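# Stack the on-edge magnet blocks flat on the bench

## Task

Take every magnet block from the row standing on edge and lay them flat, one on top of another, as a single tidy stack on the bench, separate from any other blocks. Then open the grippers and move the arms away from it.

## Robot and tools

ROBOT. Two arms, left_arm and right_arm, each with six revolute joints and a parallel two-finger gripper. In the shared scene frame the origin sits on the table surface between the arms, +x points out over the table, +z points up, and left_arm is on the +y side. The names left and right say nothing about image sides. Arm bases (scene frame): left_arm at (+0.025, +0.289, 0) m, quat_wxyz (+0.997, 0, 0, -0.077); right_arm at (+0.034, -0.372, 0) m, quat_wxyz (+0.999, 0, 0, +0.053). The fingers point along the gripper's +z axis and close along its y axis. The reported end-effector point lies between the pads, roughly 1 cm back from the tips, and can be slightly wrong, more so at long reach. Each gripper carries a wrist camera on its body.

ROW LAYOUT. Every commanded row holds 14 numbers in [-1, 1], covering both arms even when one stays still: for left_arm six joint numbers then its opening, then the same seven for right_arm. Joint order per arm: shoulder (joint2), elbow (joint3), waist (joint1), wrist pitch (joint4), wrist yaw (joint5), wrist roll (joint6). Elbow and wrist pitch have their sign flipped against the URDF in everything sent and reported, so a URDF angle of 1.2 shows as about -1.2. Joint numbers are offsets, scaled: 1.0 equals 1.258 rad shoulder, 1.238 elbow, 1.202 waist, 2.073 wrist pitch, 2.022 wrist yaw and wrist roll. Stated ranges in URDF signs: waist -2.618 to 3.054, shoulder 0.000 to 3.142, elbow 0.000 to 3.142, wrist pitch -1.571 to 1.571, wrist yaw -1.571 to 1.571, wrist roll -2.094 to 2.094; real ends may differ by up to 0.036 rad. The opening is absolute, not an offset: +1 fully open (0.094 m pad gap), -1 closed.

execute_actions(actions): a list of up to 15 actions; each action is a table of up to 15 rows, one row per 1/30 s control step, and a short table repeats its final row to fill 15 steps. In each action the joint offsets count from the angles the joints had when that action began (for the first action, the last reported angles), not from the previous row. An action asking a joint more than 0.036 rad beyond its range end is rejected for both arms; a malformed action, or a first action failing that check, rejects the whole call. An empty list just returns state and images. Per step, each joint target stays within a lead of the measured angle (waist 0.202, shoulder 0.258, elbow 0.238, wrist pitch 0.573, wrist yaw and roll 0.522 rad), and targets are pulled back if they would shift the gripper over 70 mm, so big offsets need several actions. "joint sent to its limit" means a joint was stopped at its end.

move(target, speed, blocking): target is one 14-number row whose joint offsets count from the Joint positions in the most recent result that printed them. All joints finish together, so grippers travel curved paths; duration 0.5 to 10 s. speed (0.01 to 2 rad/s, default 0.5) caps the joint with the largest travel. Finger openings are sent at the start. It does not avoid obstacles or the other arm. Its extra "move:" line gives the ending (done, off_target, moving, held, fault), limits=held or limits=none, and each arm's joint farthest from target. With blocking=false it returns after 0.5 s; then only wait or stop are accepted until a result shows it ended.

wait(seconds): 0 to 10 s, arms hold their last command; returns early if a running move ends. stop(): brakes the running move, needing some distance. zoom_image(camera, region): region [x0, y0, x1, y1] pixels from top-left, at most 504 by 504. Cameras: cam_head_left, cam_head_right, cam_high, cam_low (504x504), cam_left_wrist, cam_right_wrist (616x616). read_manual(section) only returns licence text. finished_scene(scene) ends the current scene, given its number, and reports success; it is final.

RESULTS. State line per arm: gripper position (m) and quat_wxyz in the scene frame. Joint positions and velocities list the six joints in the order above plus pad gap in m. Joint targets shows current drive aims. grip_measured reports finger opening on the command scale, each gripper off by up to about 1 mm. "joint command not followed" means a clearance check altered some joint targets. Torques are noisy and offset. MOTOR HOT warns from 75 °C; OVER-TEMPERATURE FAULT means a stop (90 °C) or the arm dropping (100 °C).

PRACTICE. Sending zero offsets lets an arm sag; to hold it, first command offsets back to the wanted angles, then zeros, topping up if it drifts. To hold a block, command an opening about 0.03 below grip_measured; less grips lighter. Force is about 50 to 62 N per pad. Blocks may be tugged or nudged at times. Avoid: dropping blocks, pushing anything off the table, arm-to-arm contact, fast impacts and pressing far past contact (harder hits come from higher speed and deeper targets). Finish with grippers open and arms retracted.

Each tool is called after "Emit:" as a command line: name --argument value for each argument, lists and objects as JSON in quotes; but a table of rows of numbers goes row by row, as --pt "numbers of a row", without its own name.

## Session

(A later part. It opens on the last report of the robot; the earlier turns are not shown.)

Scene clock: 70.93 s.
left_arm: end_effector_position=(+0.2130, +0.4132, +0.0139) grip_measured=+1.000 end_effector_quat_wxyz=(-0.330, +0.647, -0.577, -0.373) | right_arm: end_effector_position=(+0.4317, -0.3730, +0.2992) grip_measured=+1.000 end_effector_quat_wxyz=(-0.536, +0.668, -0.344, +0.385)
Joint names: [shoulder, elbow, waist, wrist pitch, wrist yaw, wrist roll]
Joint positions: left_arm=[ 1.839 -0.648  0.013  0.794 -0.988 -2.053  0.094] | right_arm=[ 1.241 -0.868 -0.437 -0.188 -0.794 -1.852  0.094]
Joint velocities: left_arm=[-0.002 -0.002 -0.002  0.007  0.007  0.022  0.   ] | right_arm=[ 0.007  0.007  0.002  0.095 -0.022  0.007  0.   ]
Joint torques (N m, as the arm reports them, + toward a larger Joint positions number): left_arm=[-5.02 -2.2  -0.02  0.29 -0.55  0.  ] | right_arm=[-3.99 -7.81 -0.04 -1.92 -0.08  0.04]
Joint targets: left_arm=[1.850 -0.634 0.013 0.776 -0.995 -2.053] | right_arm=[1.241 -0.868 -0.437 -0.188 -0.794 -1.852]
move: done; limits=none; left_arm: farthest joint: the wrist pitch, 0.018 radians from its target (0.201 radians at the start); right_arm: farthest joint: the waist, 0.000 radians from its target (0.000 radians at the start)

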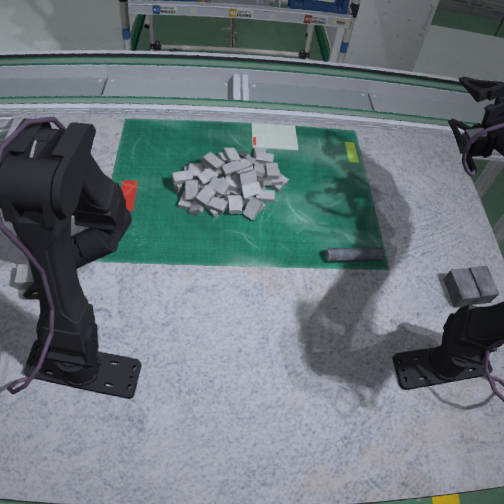

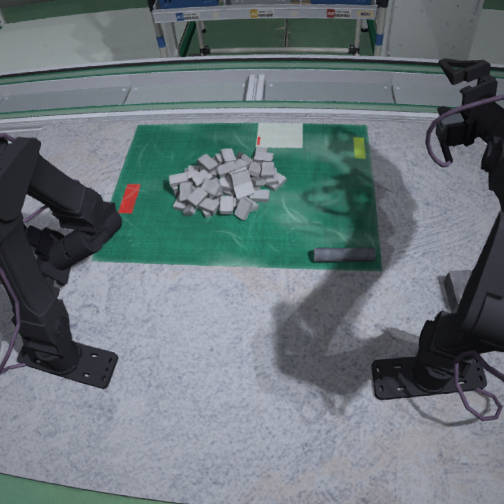

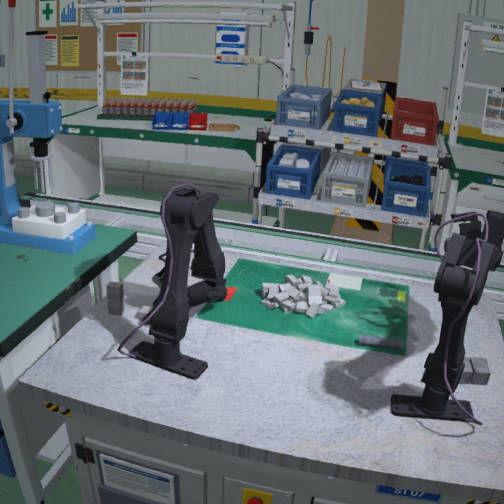

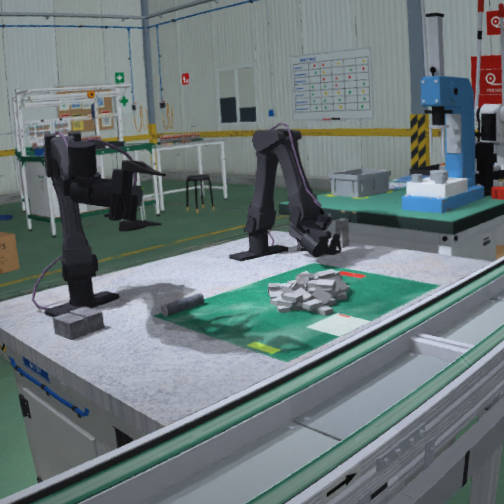

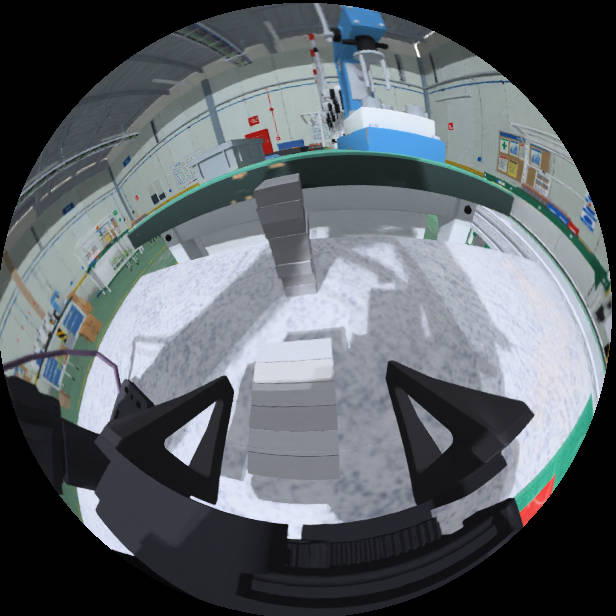

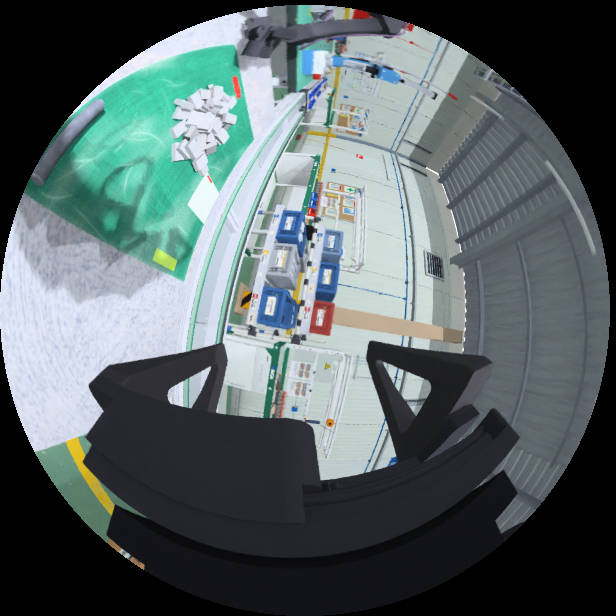

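Emit:
move --target '[0,0,0.045,0,-0.01,0,1,0,0,0,0,0,0,1]' --speed 0.1

Emit:
zoom_image --camera "cam_high" --region '[70,250,190,350]'

Scene clock: 97.10 s.
left_arm: end_effector_position=(+0.2073, +0.4215, +0.0139) grip_measured=+1.000 end_effector_quat_wxyz=(-0.322, +0.660, -0.562, -0.380) | right_arm: end_effector_position=(+0.4317, -0.3730, +0.2992) grip_measured=+1.000 end_effector_quat_wxyz=(-0.536, +0.668, -0.344, +0.385)
Joint names: [shoulder, elbow, waist, wrist pitch, wrist yaw, wrist roll]
Joint positions: left_arm=[ 1.839 -0.648  0.057  0.793 -0.989 -2.053  0.094] | right_arm=[ 1.241 -0.868 -0.437 -0.188 -0.794 -1.852  0.094]
Joint velocities: left_arm=[-0.007  0.002 -0.022  0.007  0.051  0.037  0.   ] | right_arm=[ 0.002 -0.017  0.002 -0.051 -0.022 -0.037  0.   ]
Joint torques (N m, as the arm reports them, + toward a larger Joint positions number): left_arm=[-5.88 -3.12  0.77  0.5  -0.67 -0.01] | right_arm=[-3.99 -7.77  0.   -1.92 -0.07  0.03]
Joint targets: left_arm=[1.839 -0.648 0.067 0.794 -1.008 -2.053] | right_arm=[1.241 -0.868 -0.437 -0.188 -0.794 -1.852]
move: done; limits=none; left_arm: farthest joint: the wrist yaw, 0.020 radians from its target (0.020 radians at the start); right_arm: farthest joint: the waist, 0.000 radians from its target (0.000 radians at the start)

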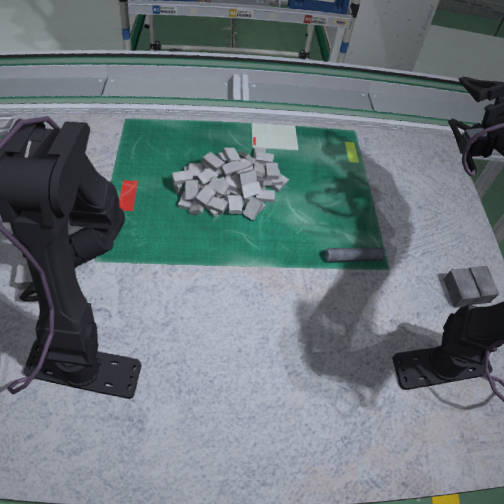

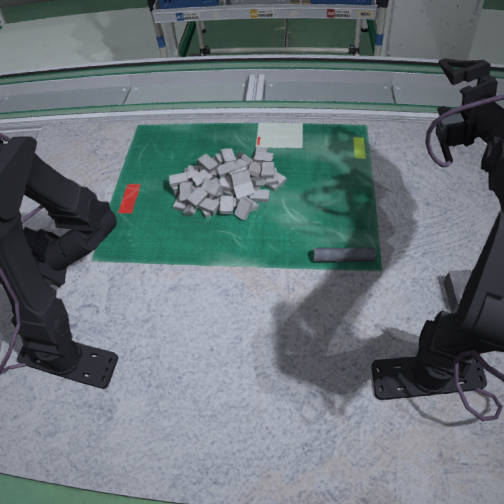

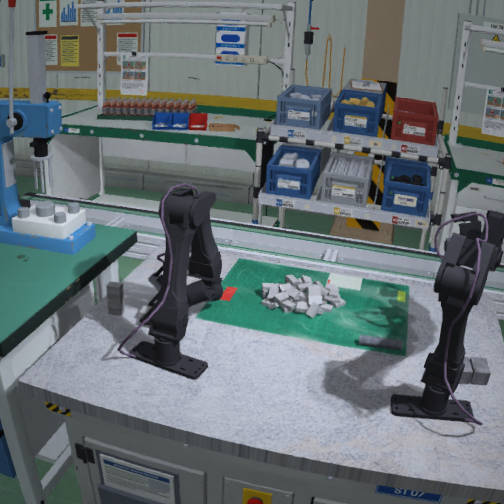

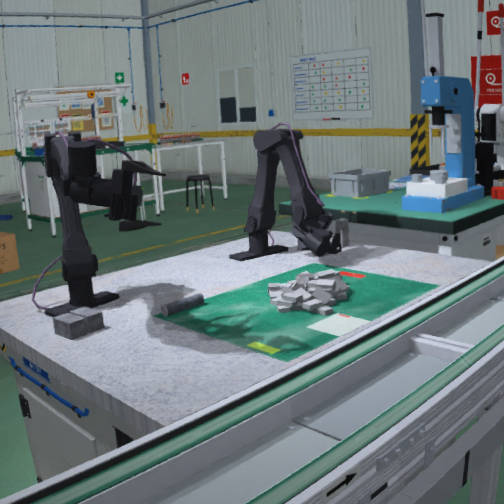

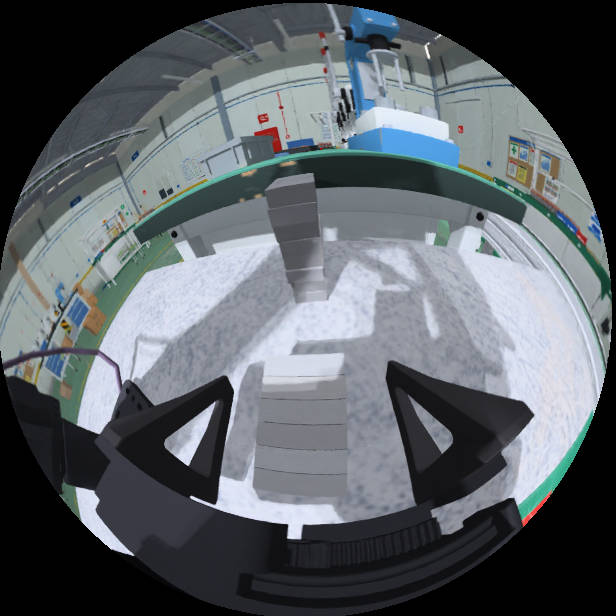

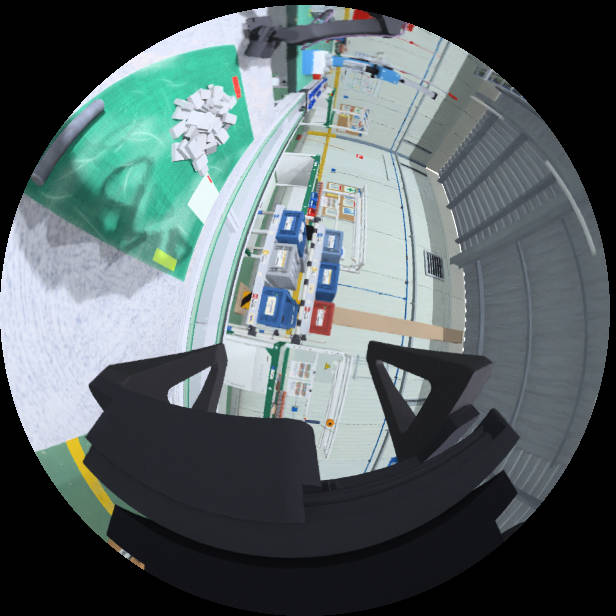

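Region (70, 250, 190, 350) of cam_high's 504x504 image, scaled by 4.200, with more detail than that image has.

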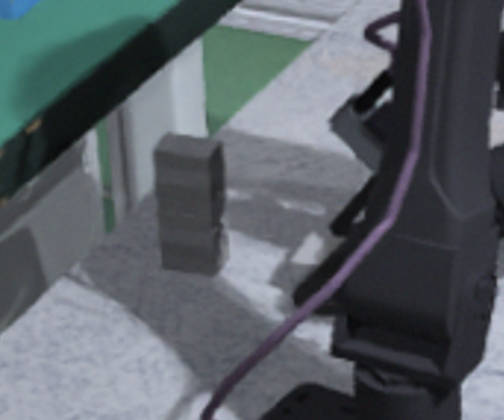

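Tips look about at the far block. Close and lift a little.

Emit:
execute_actions --actions '[[[0,0,0,0,-0.01,0,0.4,0,0,0,0,0,0,1]],[[0,0,0,0,0,0,0.05,0,0,0,0,0,0,1]],[[0,0,0,0,0,0,-0.08,0,0,0,0,0,0,1]],[[0,0,0,0,0,0,-0.2,0,0,0,0,0,0,1]],[[0,0,0,0,0,0,-0.2,0,0,0,0,0,0,1]]]'

Emit:
move --target '[-0.14,-0.06,0,0.09,0,0,-0.2,0,0,0,0,0,0,1]' --speed 0.15

Scene clock: 104.30 s.
left_arm: end_effector_position=(+0.2070, +0.4210, +0.0132) grip_measured=-0.140 end_effector_quat_wxyz=(-0.320, +0.662, -0.562, -0.379) | right_arm: end_effector_position=(+0.4317, -0.3730, +0.2992) grip_measured=+1.000 end_effector_quat_wxyz=(-0.536, +0.668, -0.344, +0.385)
Joint names: [shoulder, elbow, waist, wrist pitch, wrist yaw, wrist roll]
Joint positions: left_arm=[ 1.839 -0.648  0.057  0.793 -0.983 -2.053  0.04 ] | right_arm=[ 1.241 -0.868 -0.437 -0.188 -0.794 -1.852  0.094]
Joint velocities: left_arm=[-0.007 -0.002 -0.022  0.037  0.007 -0.066  0.   ] | right_arm=[-0.007  0.007 -0.007 -0.037 -0.081 -0.022  0.   ]
Joint torques (N m, as the arm reports them, + toward a larger Joint positions number): left_arm=[-5.84 -3.16  0.05  0.49 -0.48 -0.01] | right_arm=[-4.   -7.81 -0.02 -1.91 -0.08  0.04]
Joint targets: left_arm=[1.839 -0.648 0.057 0.793 -0.983 -2.053] | right_arm=[1.241 -0.868 -0.437 -0.188 -0.794 -1.852]

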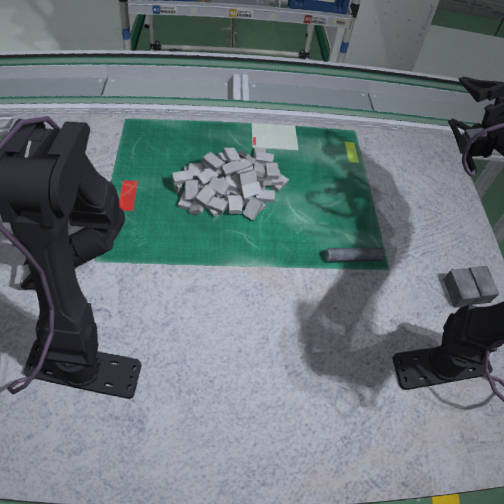

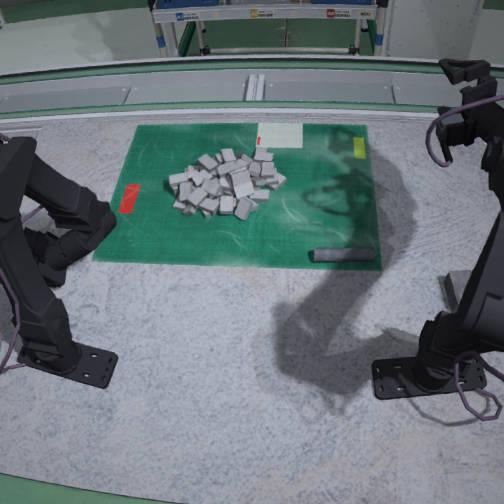

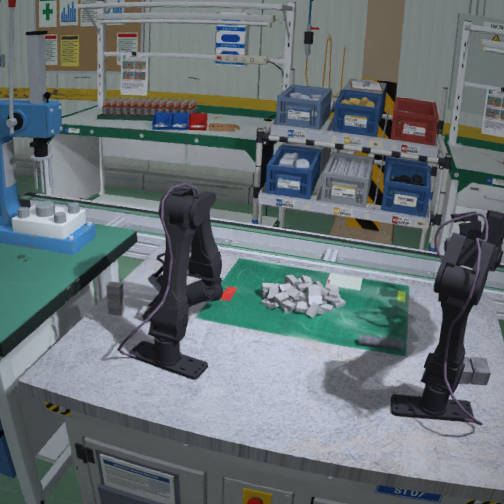

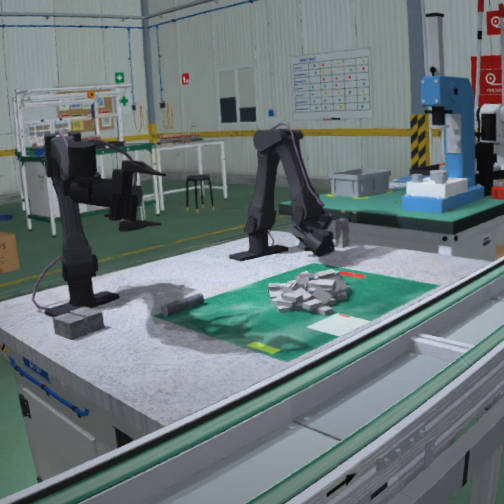

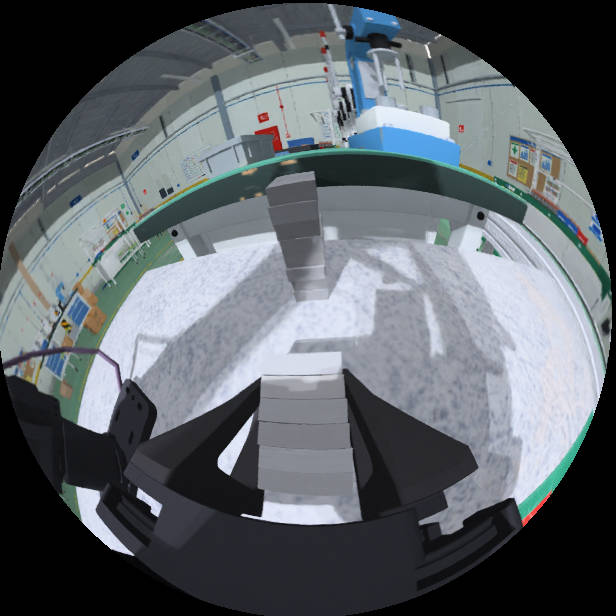

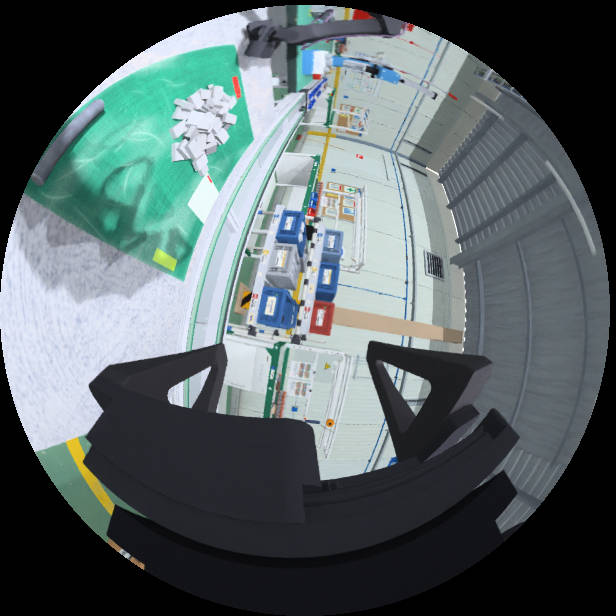

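Scene clock: 106.10 s.
left_arm: end_effector_position=(+0.2124, +0.4159, +0.0453) grip_measured=-0.140 end_effector_quat_wxyz=(-0.317, +0.683, -0.557, -0.351) | right_arm: end_effector_position=(+0.4317, -0.3730, +0.2992) grip_measured=+1.000 end_effector_quat_wxyz=(-0.536, +0.668, -0.344, +0.385)
Joint names: [shoulder, elbow, waist, wrist pitch, wrist yaw, wrist roll]
Joint positions: left_arm=[ 1.685 -0.7    0.057  0.941 -0.939 -2.053  0.04 ] | right_arm=[ 1.241 -0.868 -0.437 -0.188 -0.794 -1.852  0.094]
Joint velocities: left_arm=[ 0.002  0.002 -0.007  0.022 -0.051 -0.066 -0.001] | right_arm=[ 0.012 -0.007  0.002  0.095 -0.037  0.007  0.   ]
Joint torques (N m, as the arm reports them, + toward a larger Joint positions number): left_arm=[-7.11 -5.63  0.01  0.83 -0.94  0.  ] | right_arm=[-3.99 -7.73  0.   -1.93 -0.09  0.04]
Joint targets: left_arm=[1.663 -0.722 0.057 0.980 -0.983 -2.053] | right_arm=[1.241 -0.868 -0.437 -0.188 -0.794 -1.852]
move: off_target (left_arm); limits=none; left_arm: farthest joint: the wrist yaw, 0.044 radians from its target (0.000 radians at the start); right_arm: farthest joint: the waist, 0.000 radians from its target (0.000 radians at the start)

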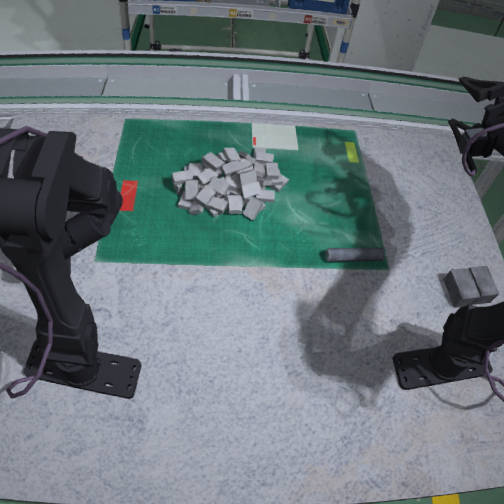

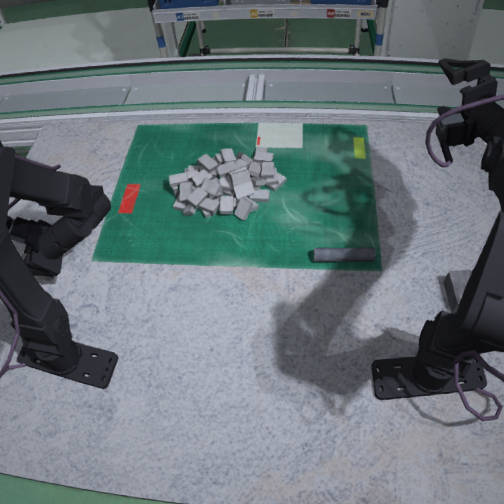

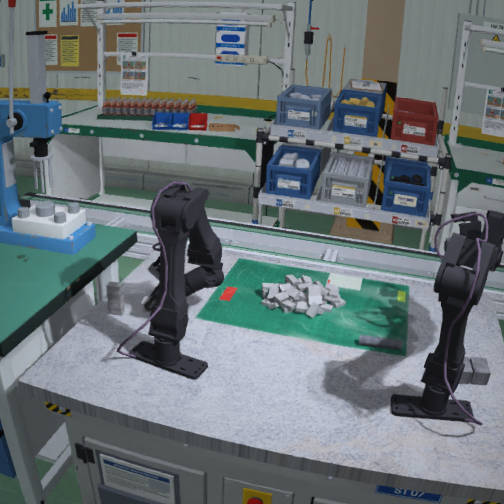

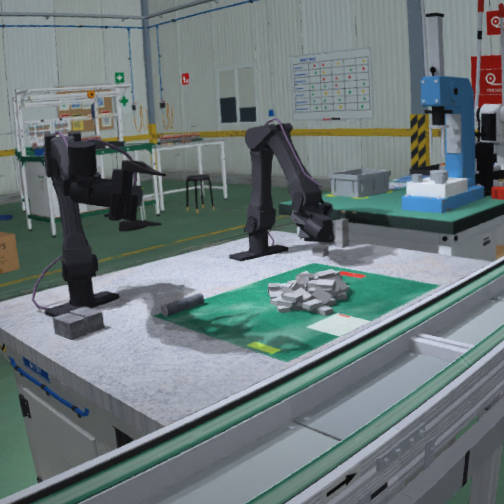

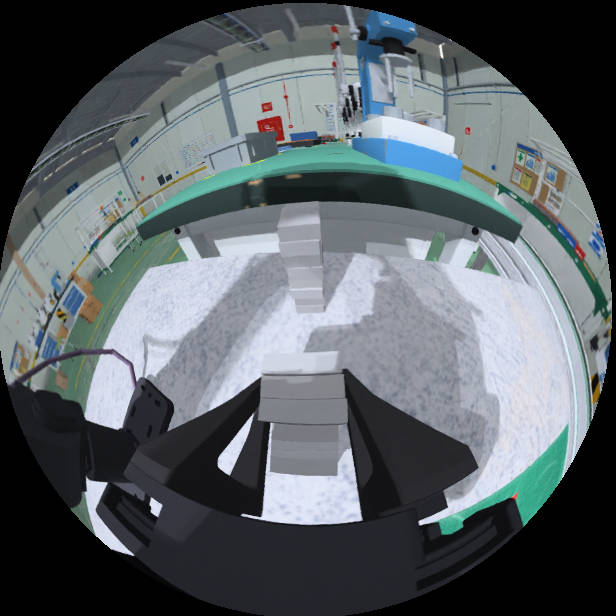

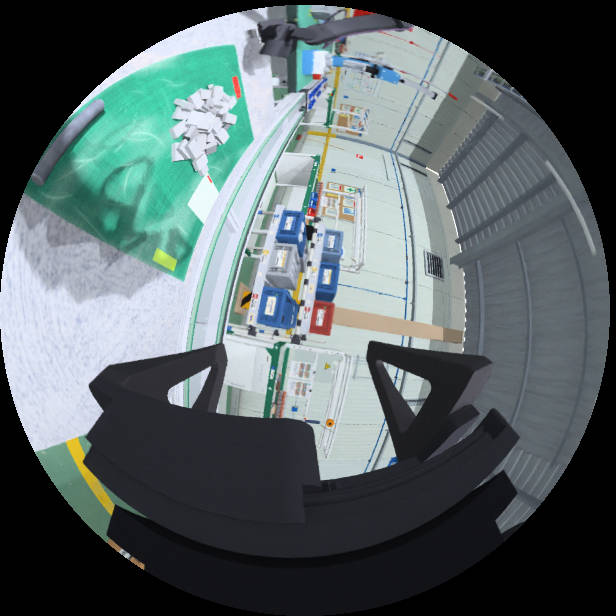

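Emit:
move --target '[-0.3,-0.26,0,0.16,0,0.1,-0.2,0,0,0,0,0,0,1]' --speed 0.35

Emit:
move --target '[0,0,-0.3,0,0.74,0.142,-0.2,0,0,0,0,0,0,1]' --speed 0.5

Scene clock: 114.43 s.
left_arm: end_effector_position=(+0.2441, +0.4077, +0.1703) grip_measured=-0.140 end_effector_quat_wxyz=(-0.357, +0.695, -0.576, -0.243) | right_arm: end_effector_position=(+0.4317, -0.3730, +0.2992) grip_measured=+1.000 end_effector_quat_wxyz=(-0.536, +0.668, -0.344, +0.385)
Joint names: [shoulder, elbow, waist, wrist pitch, wrist yaw, wrist roll]
Joint positions: left_arm=[ 1.326 -0.997  0.057  1.246 -0.892 -1.857  0.04 ] | right_arm=[ 1.241 -0.868 -0.437 -0.188 -0.794 -1.852  0.094]
Joint velocities: left_arm=[-0.012  0.007 -0.022 -0.037 -0.007 -0.022  0.001] | right_arm=[-0.002 -0.007 -0.012 -0.051  0.022 -0.066  0.   ]
Joint torques (N m, as the arm reports them, + toward a larger Joint positions number): left_arm=[-5.18 -7.39  0.02  0.01 -0.98  0.03] | right_arm=[-4.   -7.77 -0.05 -1.93 -0.07  0.05]
Joint targets: left_arm=[1.308 -1.021 0.057 1.272 -0.939 -1.851] | right_arm=[1.241 -0.868 -0.437 -0.188 -0.794 -1.852]
move: off_target (left_arm); limits=none; left_arm: farthest joint: the wrist yaw, 0.047 radians from its target (0.000 radians at the start); right_arm: farthest joint: the waist, 0.000 radians from its target (0.000 radians at the start)

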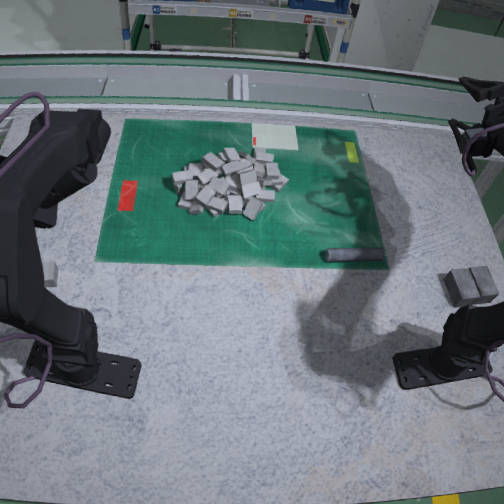

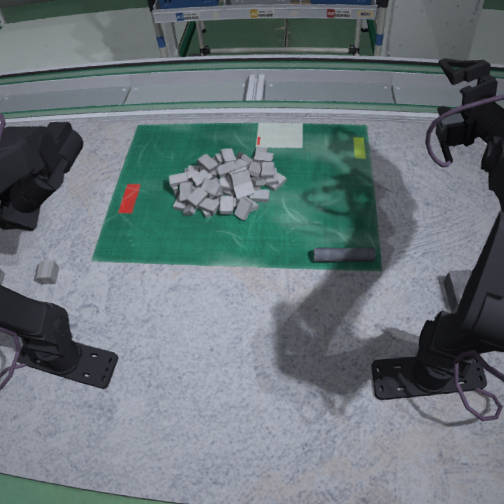

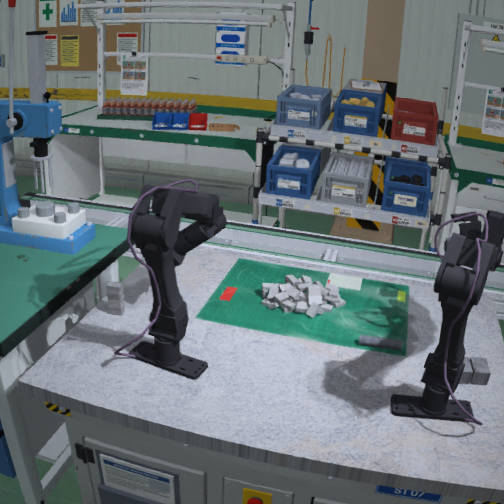

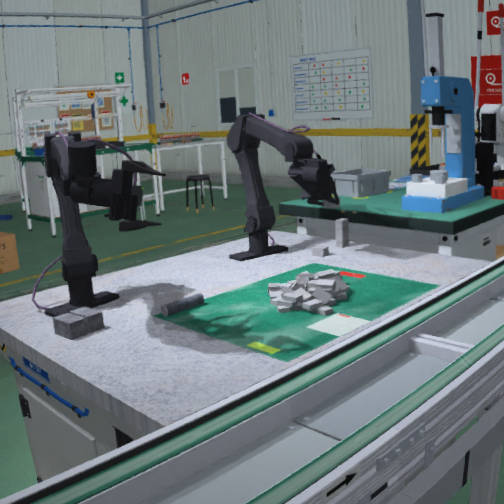

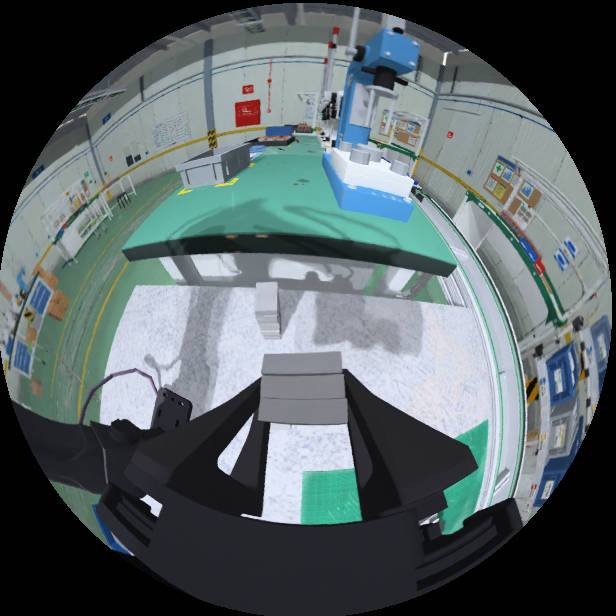

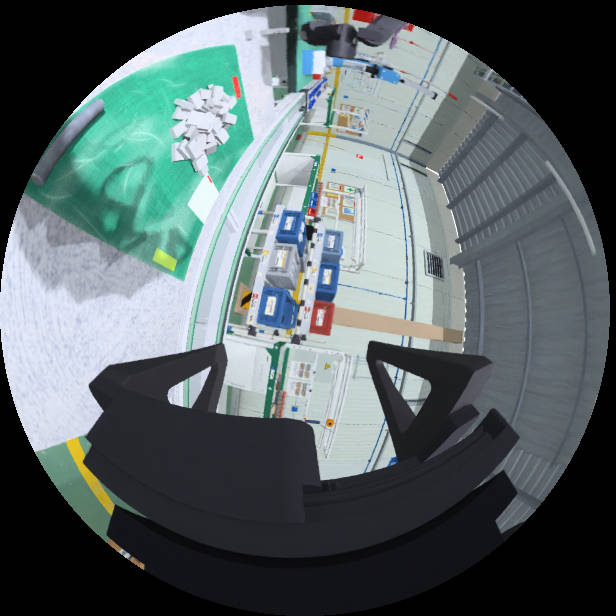

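Scene clock: 118.13 s.
left_arm: end_effector_position=(+0.1693, +0.1127, +0.1326) grip_measured=-0.140 end_effector_quat_wxyz=(-0.241, -0.512, +0.811, -0.149) | right_arm: end_effector_position=(+0.4317, -0.3730, +0.2992) grip_measured=+1.000 end_effector_quat_wxyz=(-0.536, +0.668, -0.344, +0.385)
Joint names: [shoulder, elbow, waist, wrist pitch, wrist yaw, wrist roll]
Joint positions: left_arm=[ 1.326 -0.997 -0.294  1.246  0.575 -1.575  0.04 ] | right_arm=[ 1.241 -0.868 -0.437 -0.188 -0.794 -1.852  0.094]
Joint velocities: left_arm=[-0.002  0.002 -0.002  0.037 -0.081 -0.007  0.   ] | right_arm=[ 0.002  0.007 -0.007  0.022 -0.022 -0.066  0.   ]
Joint torques (N m, as the arm reports them, + toward a larger Joint positions number): left_arm=[-3.68 -5.75 -0.76 -0.27  0.66  0.05] | right_arm=[-4.01 -7.77 -0.02 -1.92 -0.09  0.05]
Joint targets: left_arm=[1.326 -0.997 -0.303 1.246 0.604 -1.570] | right_arm=[1.241 -0.868 -0.437 -0.188 -0.794 -1.852]
move: off_target (left_arm); limits=none; left_arm: farthest joint: the wrist yaw, 0.029 radians from its target (1.496 radians at the start); right_arm: farthest joint: the waist, 0.000 radians from its target (0.000 radians at the start)

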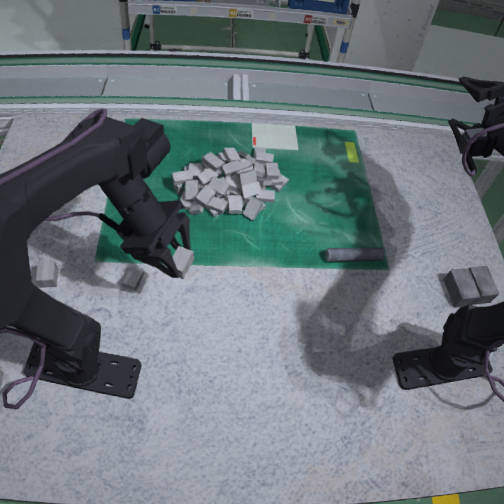

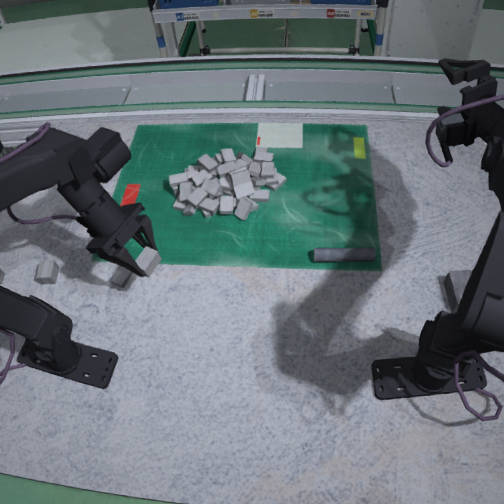

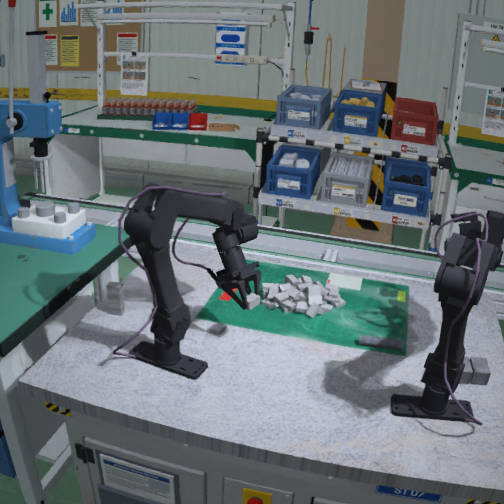

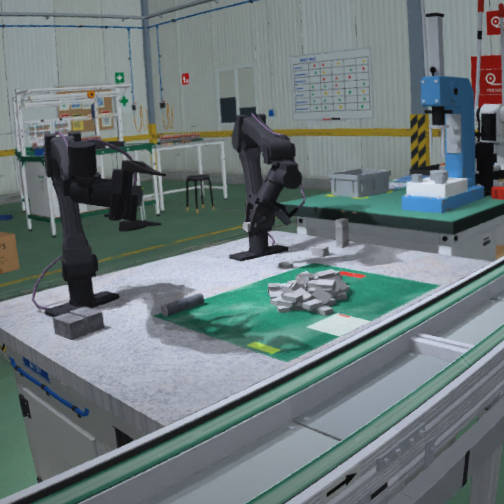

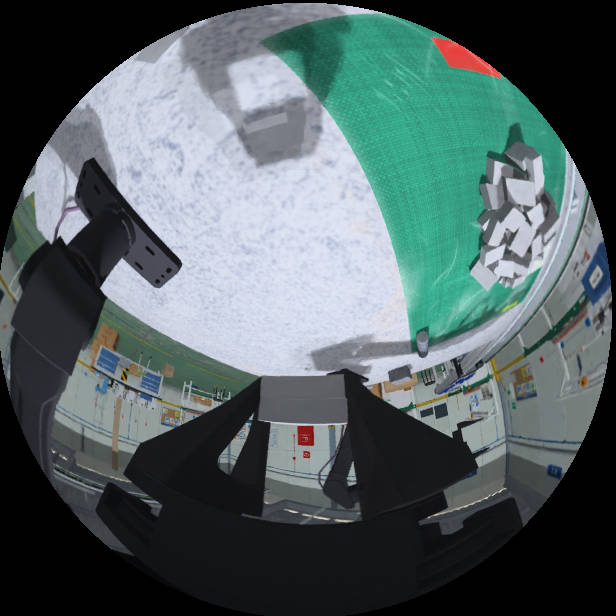

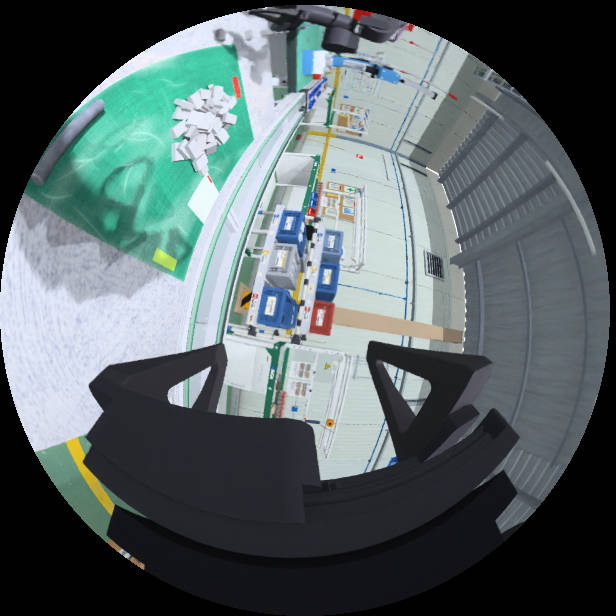

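Emit:
zoom_image --camera "cam_head_left" --region '[20,220,220,320]'

Emit:
zoom_image --camera "cam_low" --region '[220,190,360,290]'

Region (20, 220, 220, 320) of cam_head_left's 504x504 image, scaled by 2.520, with more detail than that image has.

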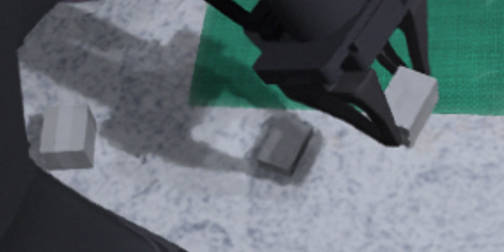

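Region (220, 190, 360, 290) of cam_low's 504x504 image, scaled by 3.600, with more detail than that image has; it fills the top 360 rows of this view, and the rest is white.

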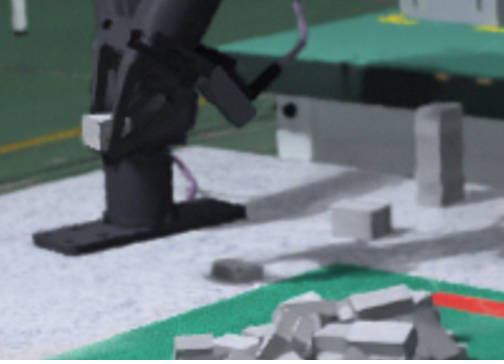

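Emit:
move --target '[0.05,0.12,-0.22,-0.1,-0.01,0.005,-0.2,0,0,0,0,0,0,1]' --speed 0.35

Emit:
move --target '[0.07,0.15,0,-0.135,0.01,0,-0.2,0,0,0,0,0,0,1]' --speed 0.25

Emit:
zoom_image --camera "cam_low" --region '[200,200,320,290]'

Scene clock: 138.40 s.
left_arm: end_effector_position=(+0.1259, +0.0835, +0.0826) grip_measured=-0.140 end_effector_quat_wxyz=(-0.245, -0.405, +0.874, -0.107) | right_arm: end_effector_position=(+0.4317, -0.3730, +0.2992) grip_measured=+1.000 end_effector_quat_wxyz=(-0.536, +0.668, -0.344, +0.385)
Joint names: [shoulder, elbow, waist, wrist pitch, wrist yaw, wrist roll]
Joint positions: left_arm=[ 1.385 -0.853 -0.551  1.052  0.542 -1.57   0.04 ] | right_arm=[ 1.241 -0.868 -0.437 -0.188 -0.794 -1.852  0.094]
Joint velocities: left_arm=[ 0.012  0.007 -0.022  0.022  0.007 -0.007 -0.001] | right_arm=[-0.017  0.002 -0.017  0.051  0.022 -0.022  0.   ]
Joint torques (N m, as the arm reports them, + toward a larger Joint positions number): left_arm=[-3.71 -5.29 -0.67 -0.39  0.47  0.05] | right_arm=[-4.04 -7.75 -0.04 -1.92 -0.09  0.04]
Joint targets: left_arm=[1.389 -0.849 -0.559 1.038 0.555 -1.565] | right_arm=[1.241 -0.868 -0.437 -0.188 -0.794 -1.852]
move: done; limits=none; left_arm: farthest joint: the wrist pitch, 0.013 radians from its target (0.207 radians at the start); right_arm: farthest joint: the waist, 0.000 radians from its target (0.000 radians at the start)

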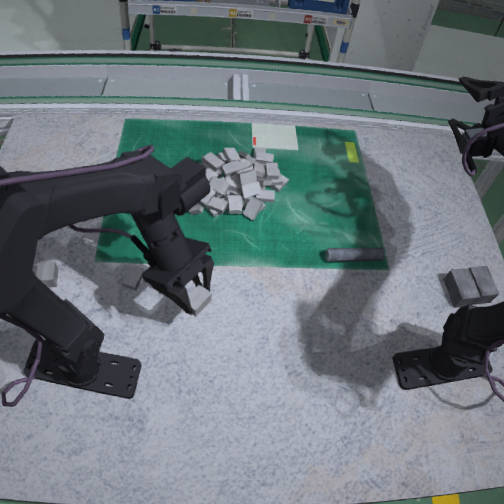

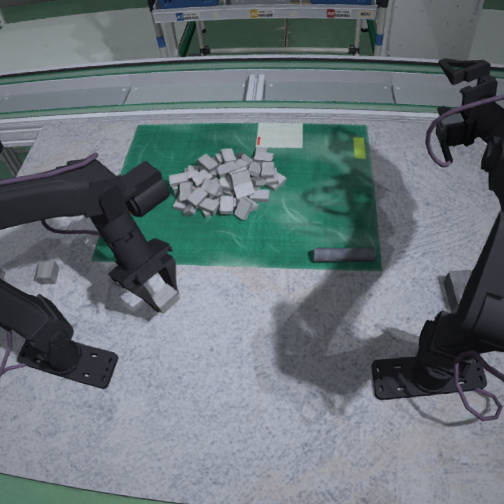

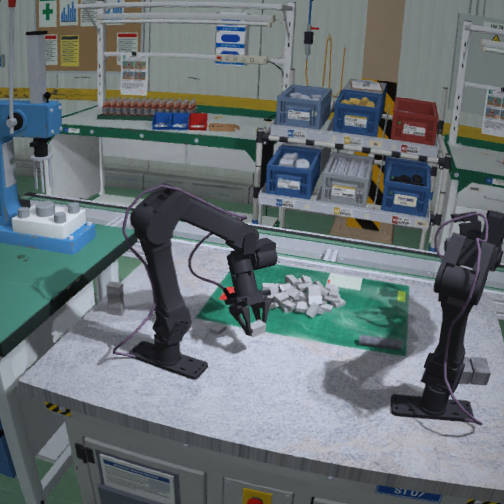

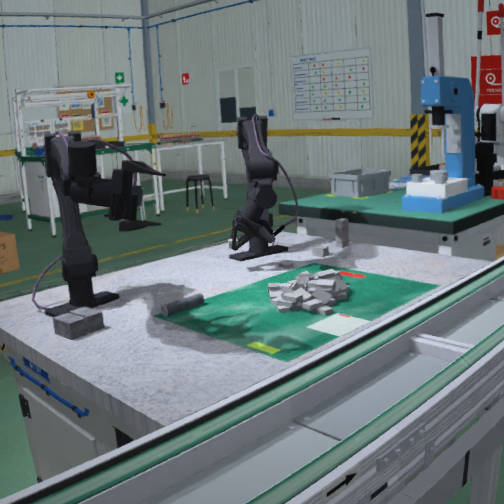

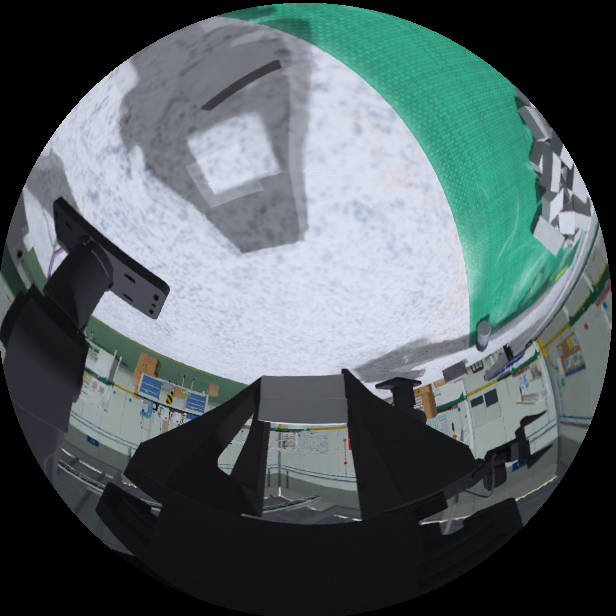

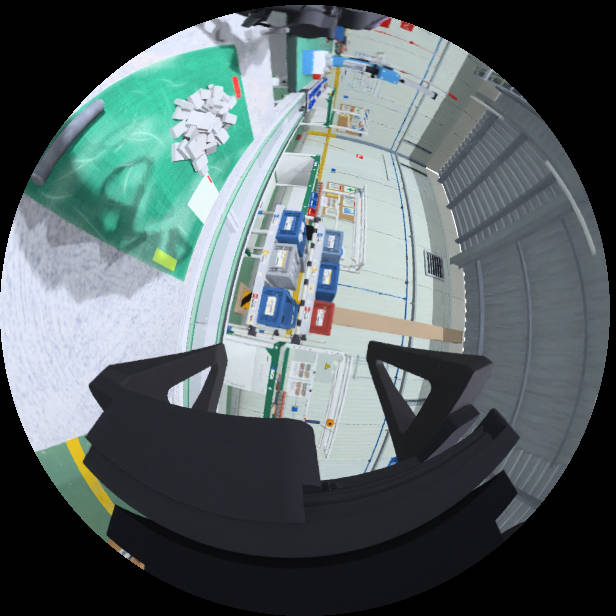

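Scene clock: 140.17 s.
left_arm: end_effector_position=(+0.1233, +0.0871, +0.0251) grip_measured=-0.140 end_effector_quat_wxyz=(-0.241, -0.405, +0.875, -0.108) | right_arm: end_effector_position=(+0.4317, -0.3730, +0.2992) grip_measured=+1.000 end_effector_quat_wxyz=(-0.536, +0.668, -0.344, +0.385)
Joint names: [shoulder, elbow, waist, wrist pitch, wrist yaw, wrist roll]
Joint positions: left_arm=[ 1.467 -0.674 -0.551  0.785  0.535 -1.57   0.04 ] | right_arm=[ 1.241 -0.868 -0.437 -0.188 -0.794 -1.852  0.094]
Joint velocities: left_arm=[ 0.017 -0.002  0.002  0.007 -0.051  0.022 -0.   ] | right_arm=[-0.002 -0.002  0.002 -0.037  0.081 -0.037  0.   ]
Joint torques (N m, as the arm reports them, + toward a larger Joint positions number): left_arm=[-3.81 -4.6  -0.02 -0.42  0.61 -0.01] | right_arm=[-4.04 -7.72 -0.03 -1.92 -0.08  0.04]
Joint targets: left_arm=[1.473 -0.668 -0.551 0.772 0.562 -1.570] | right_arm=[1.241 -0.868 -0.437 -0.188 -0.794 -1.852]
move: off_target (left_arm); limits=none; left_arm: farthest joint: the wrist yaw, 0.028 radians from its target (0.021 radians at the start); right_arm: farthest joint: the waist, 0.000 radians from its target (0.000 radians at the start)

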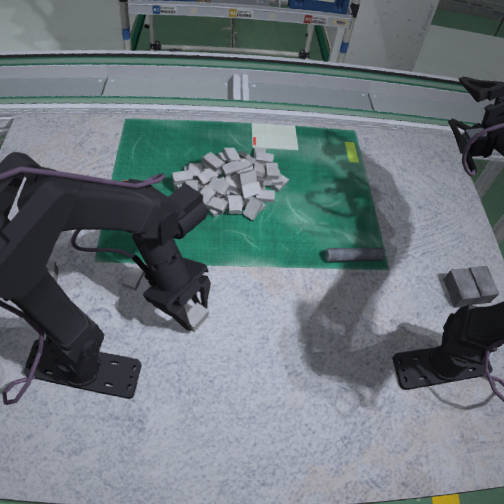

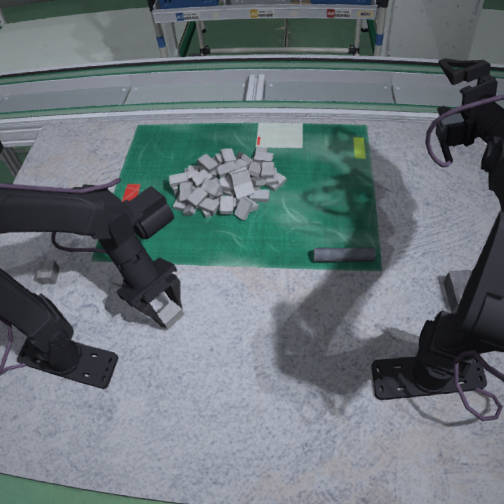

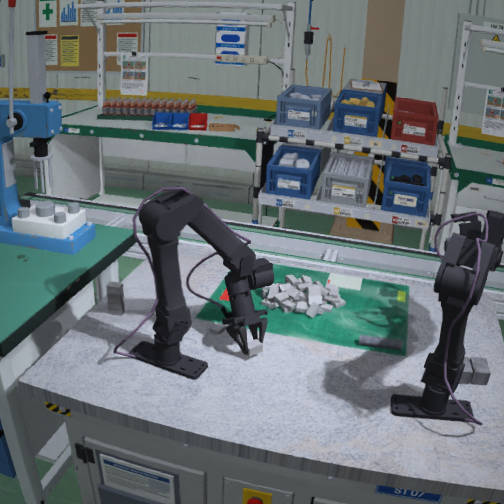

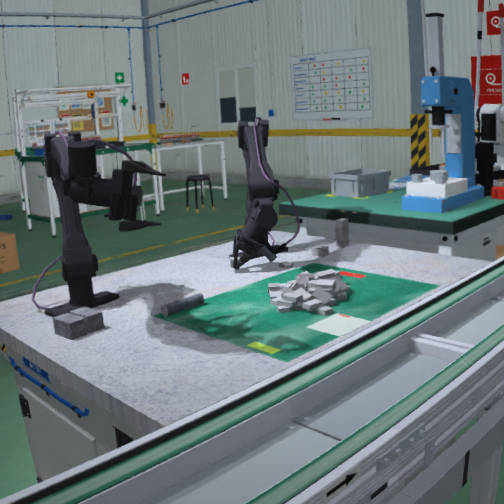

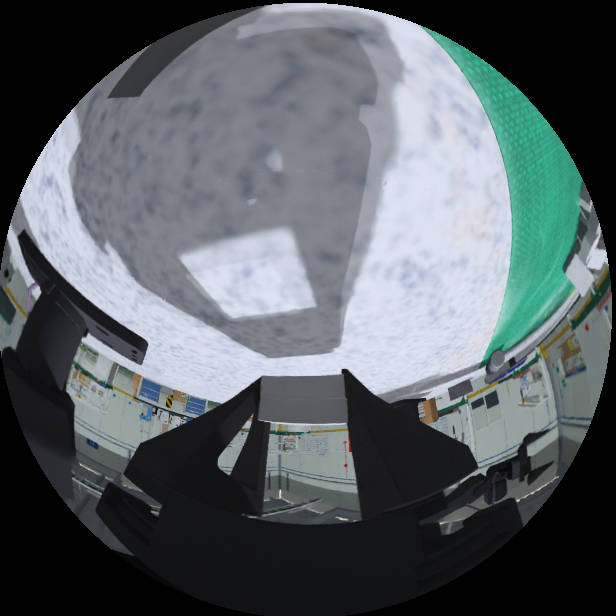

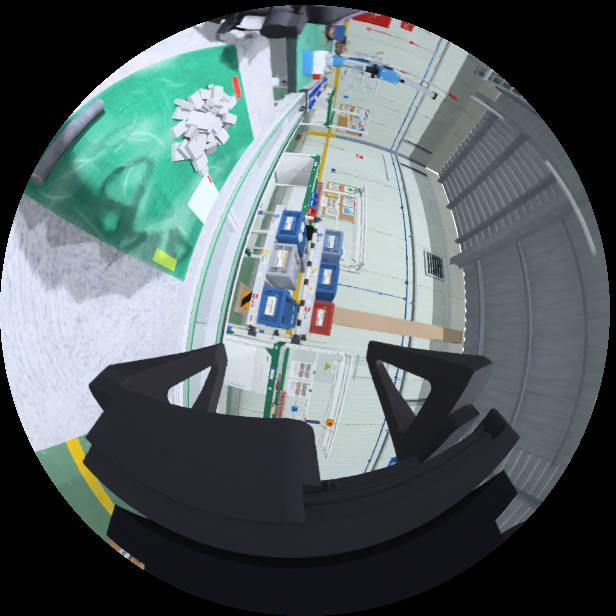

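Region (200, 200, 320, 290) of cam_low's 504x504 image, scaled by 4.200, with more detail than that image has; it fills the top 378 rows of this view, and the rest is white.

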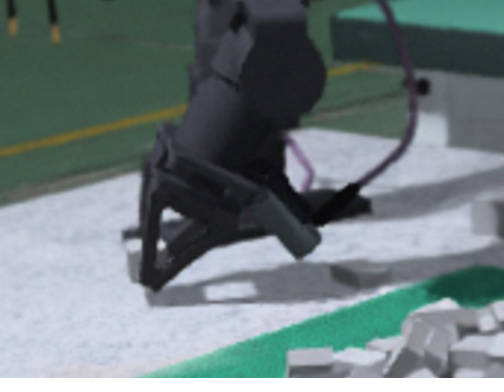

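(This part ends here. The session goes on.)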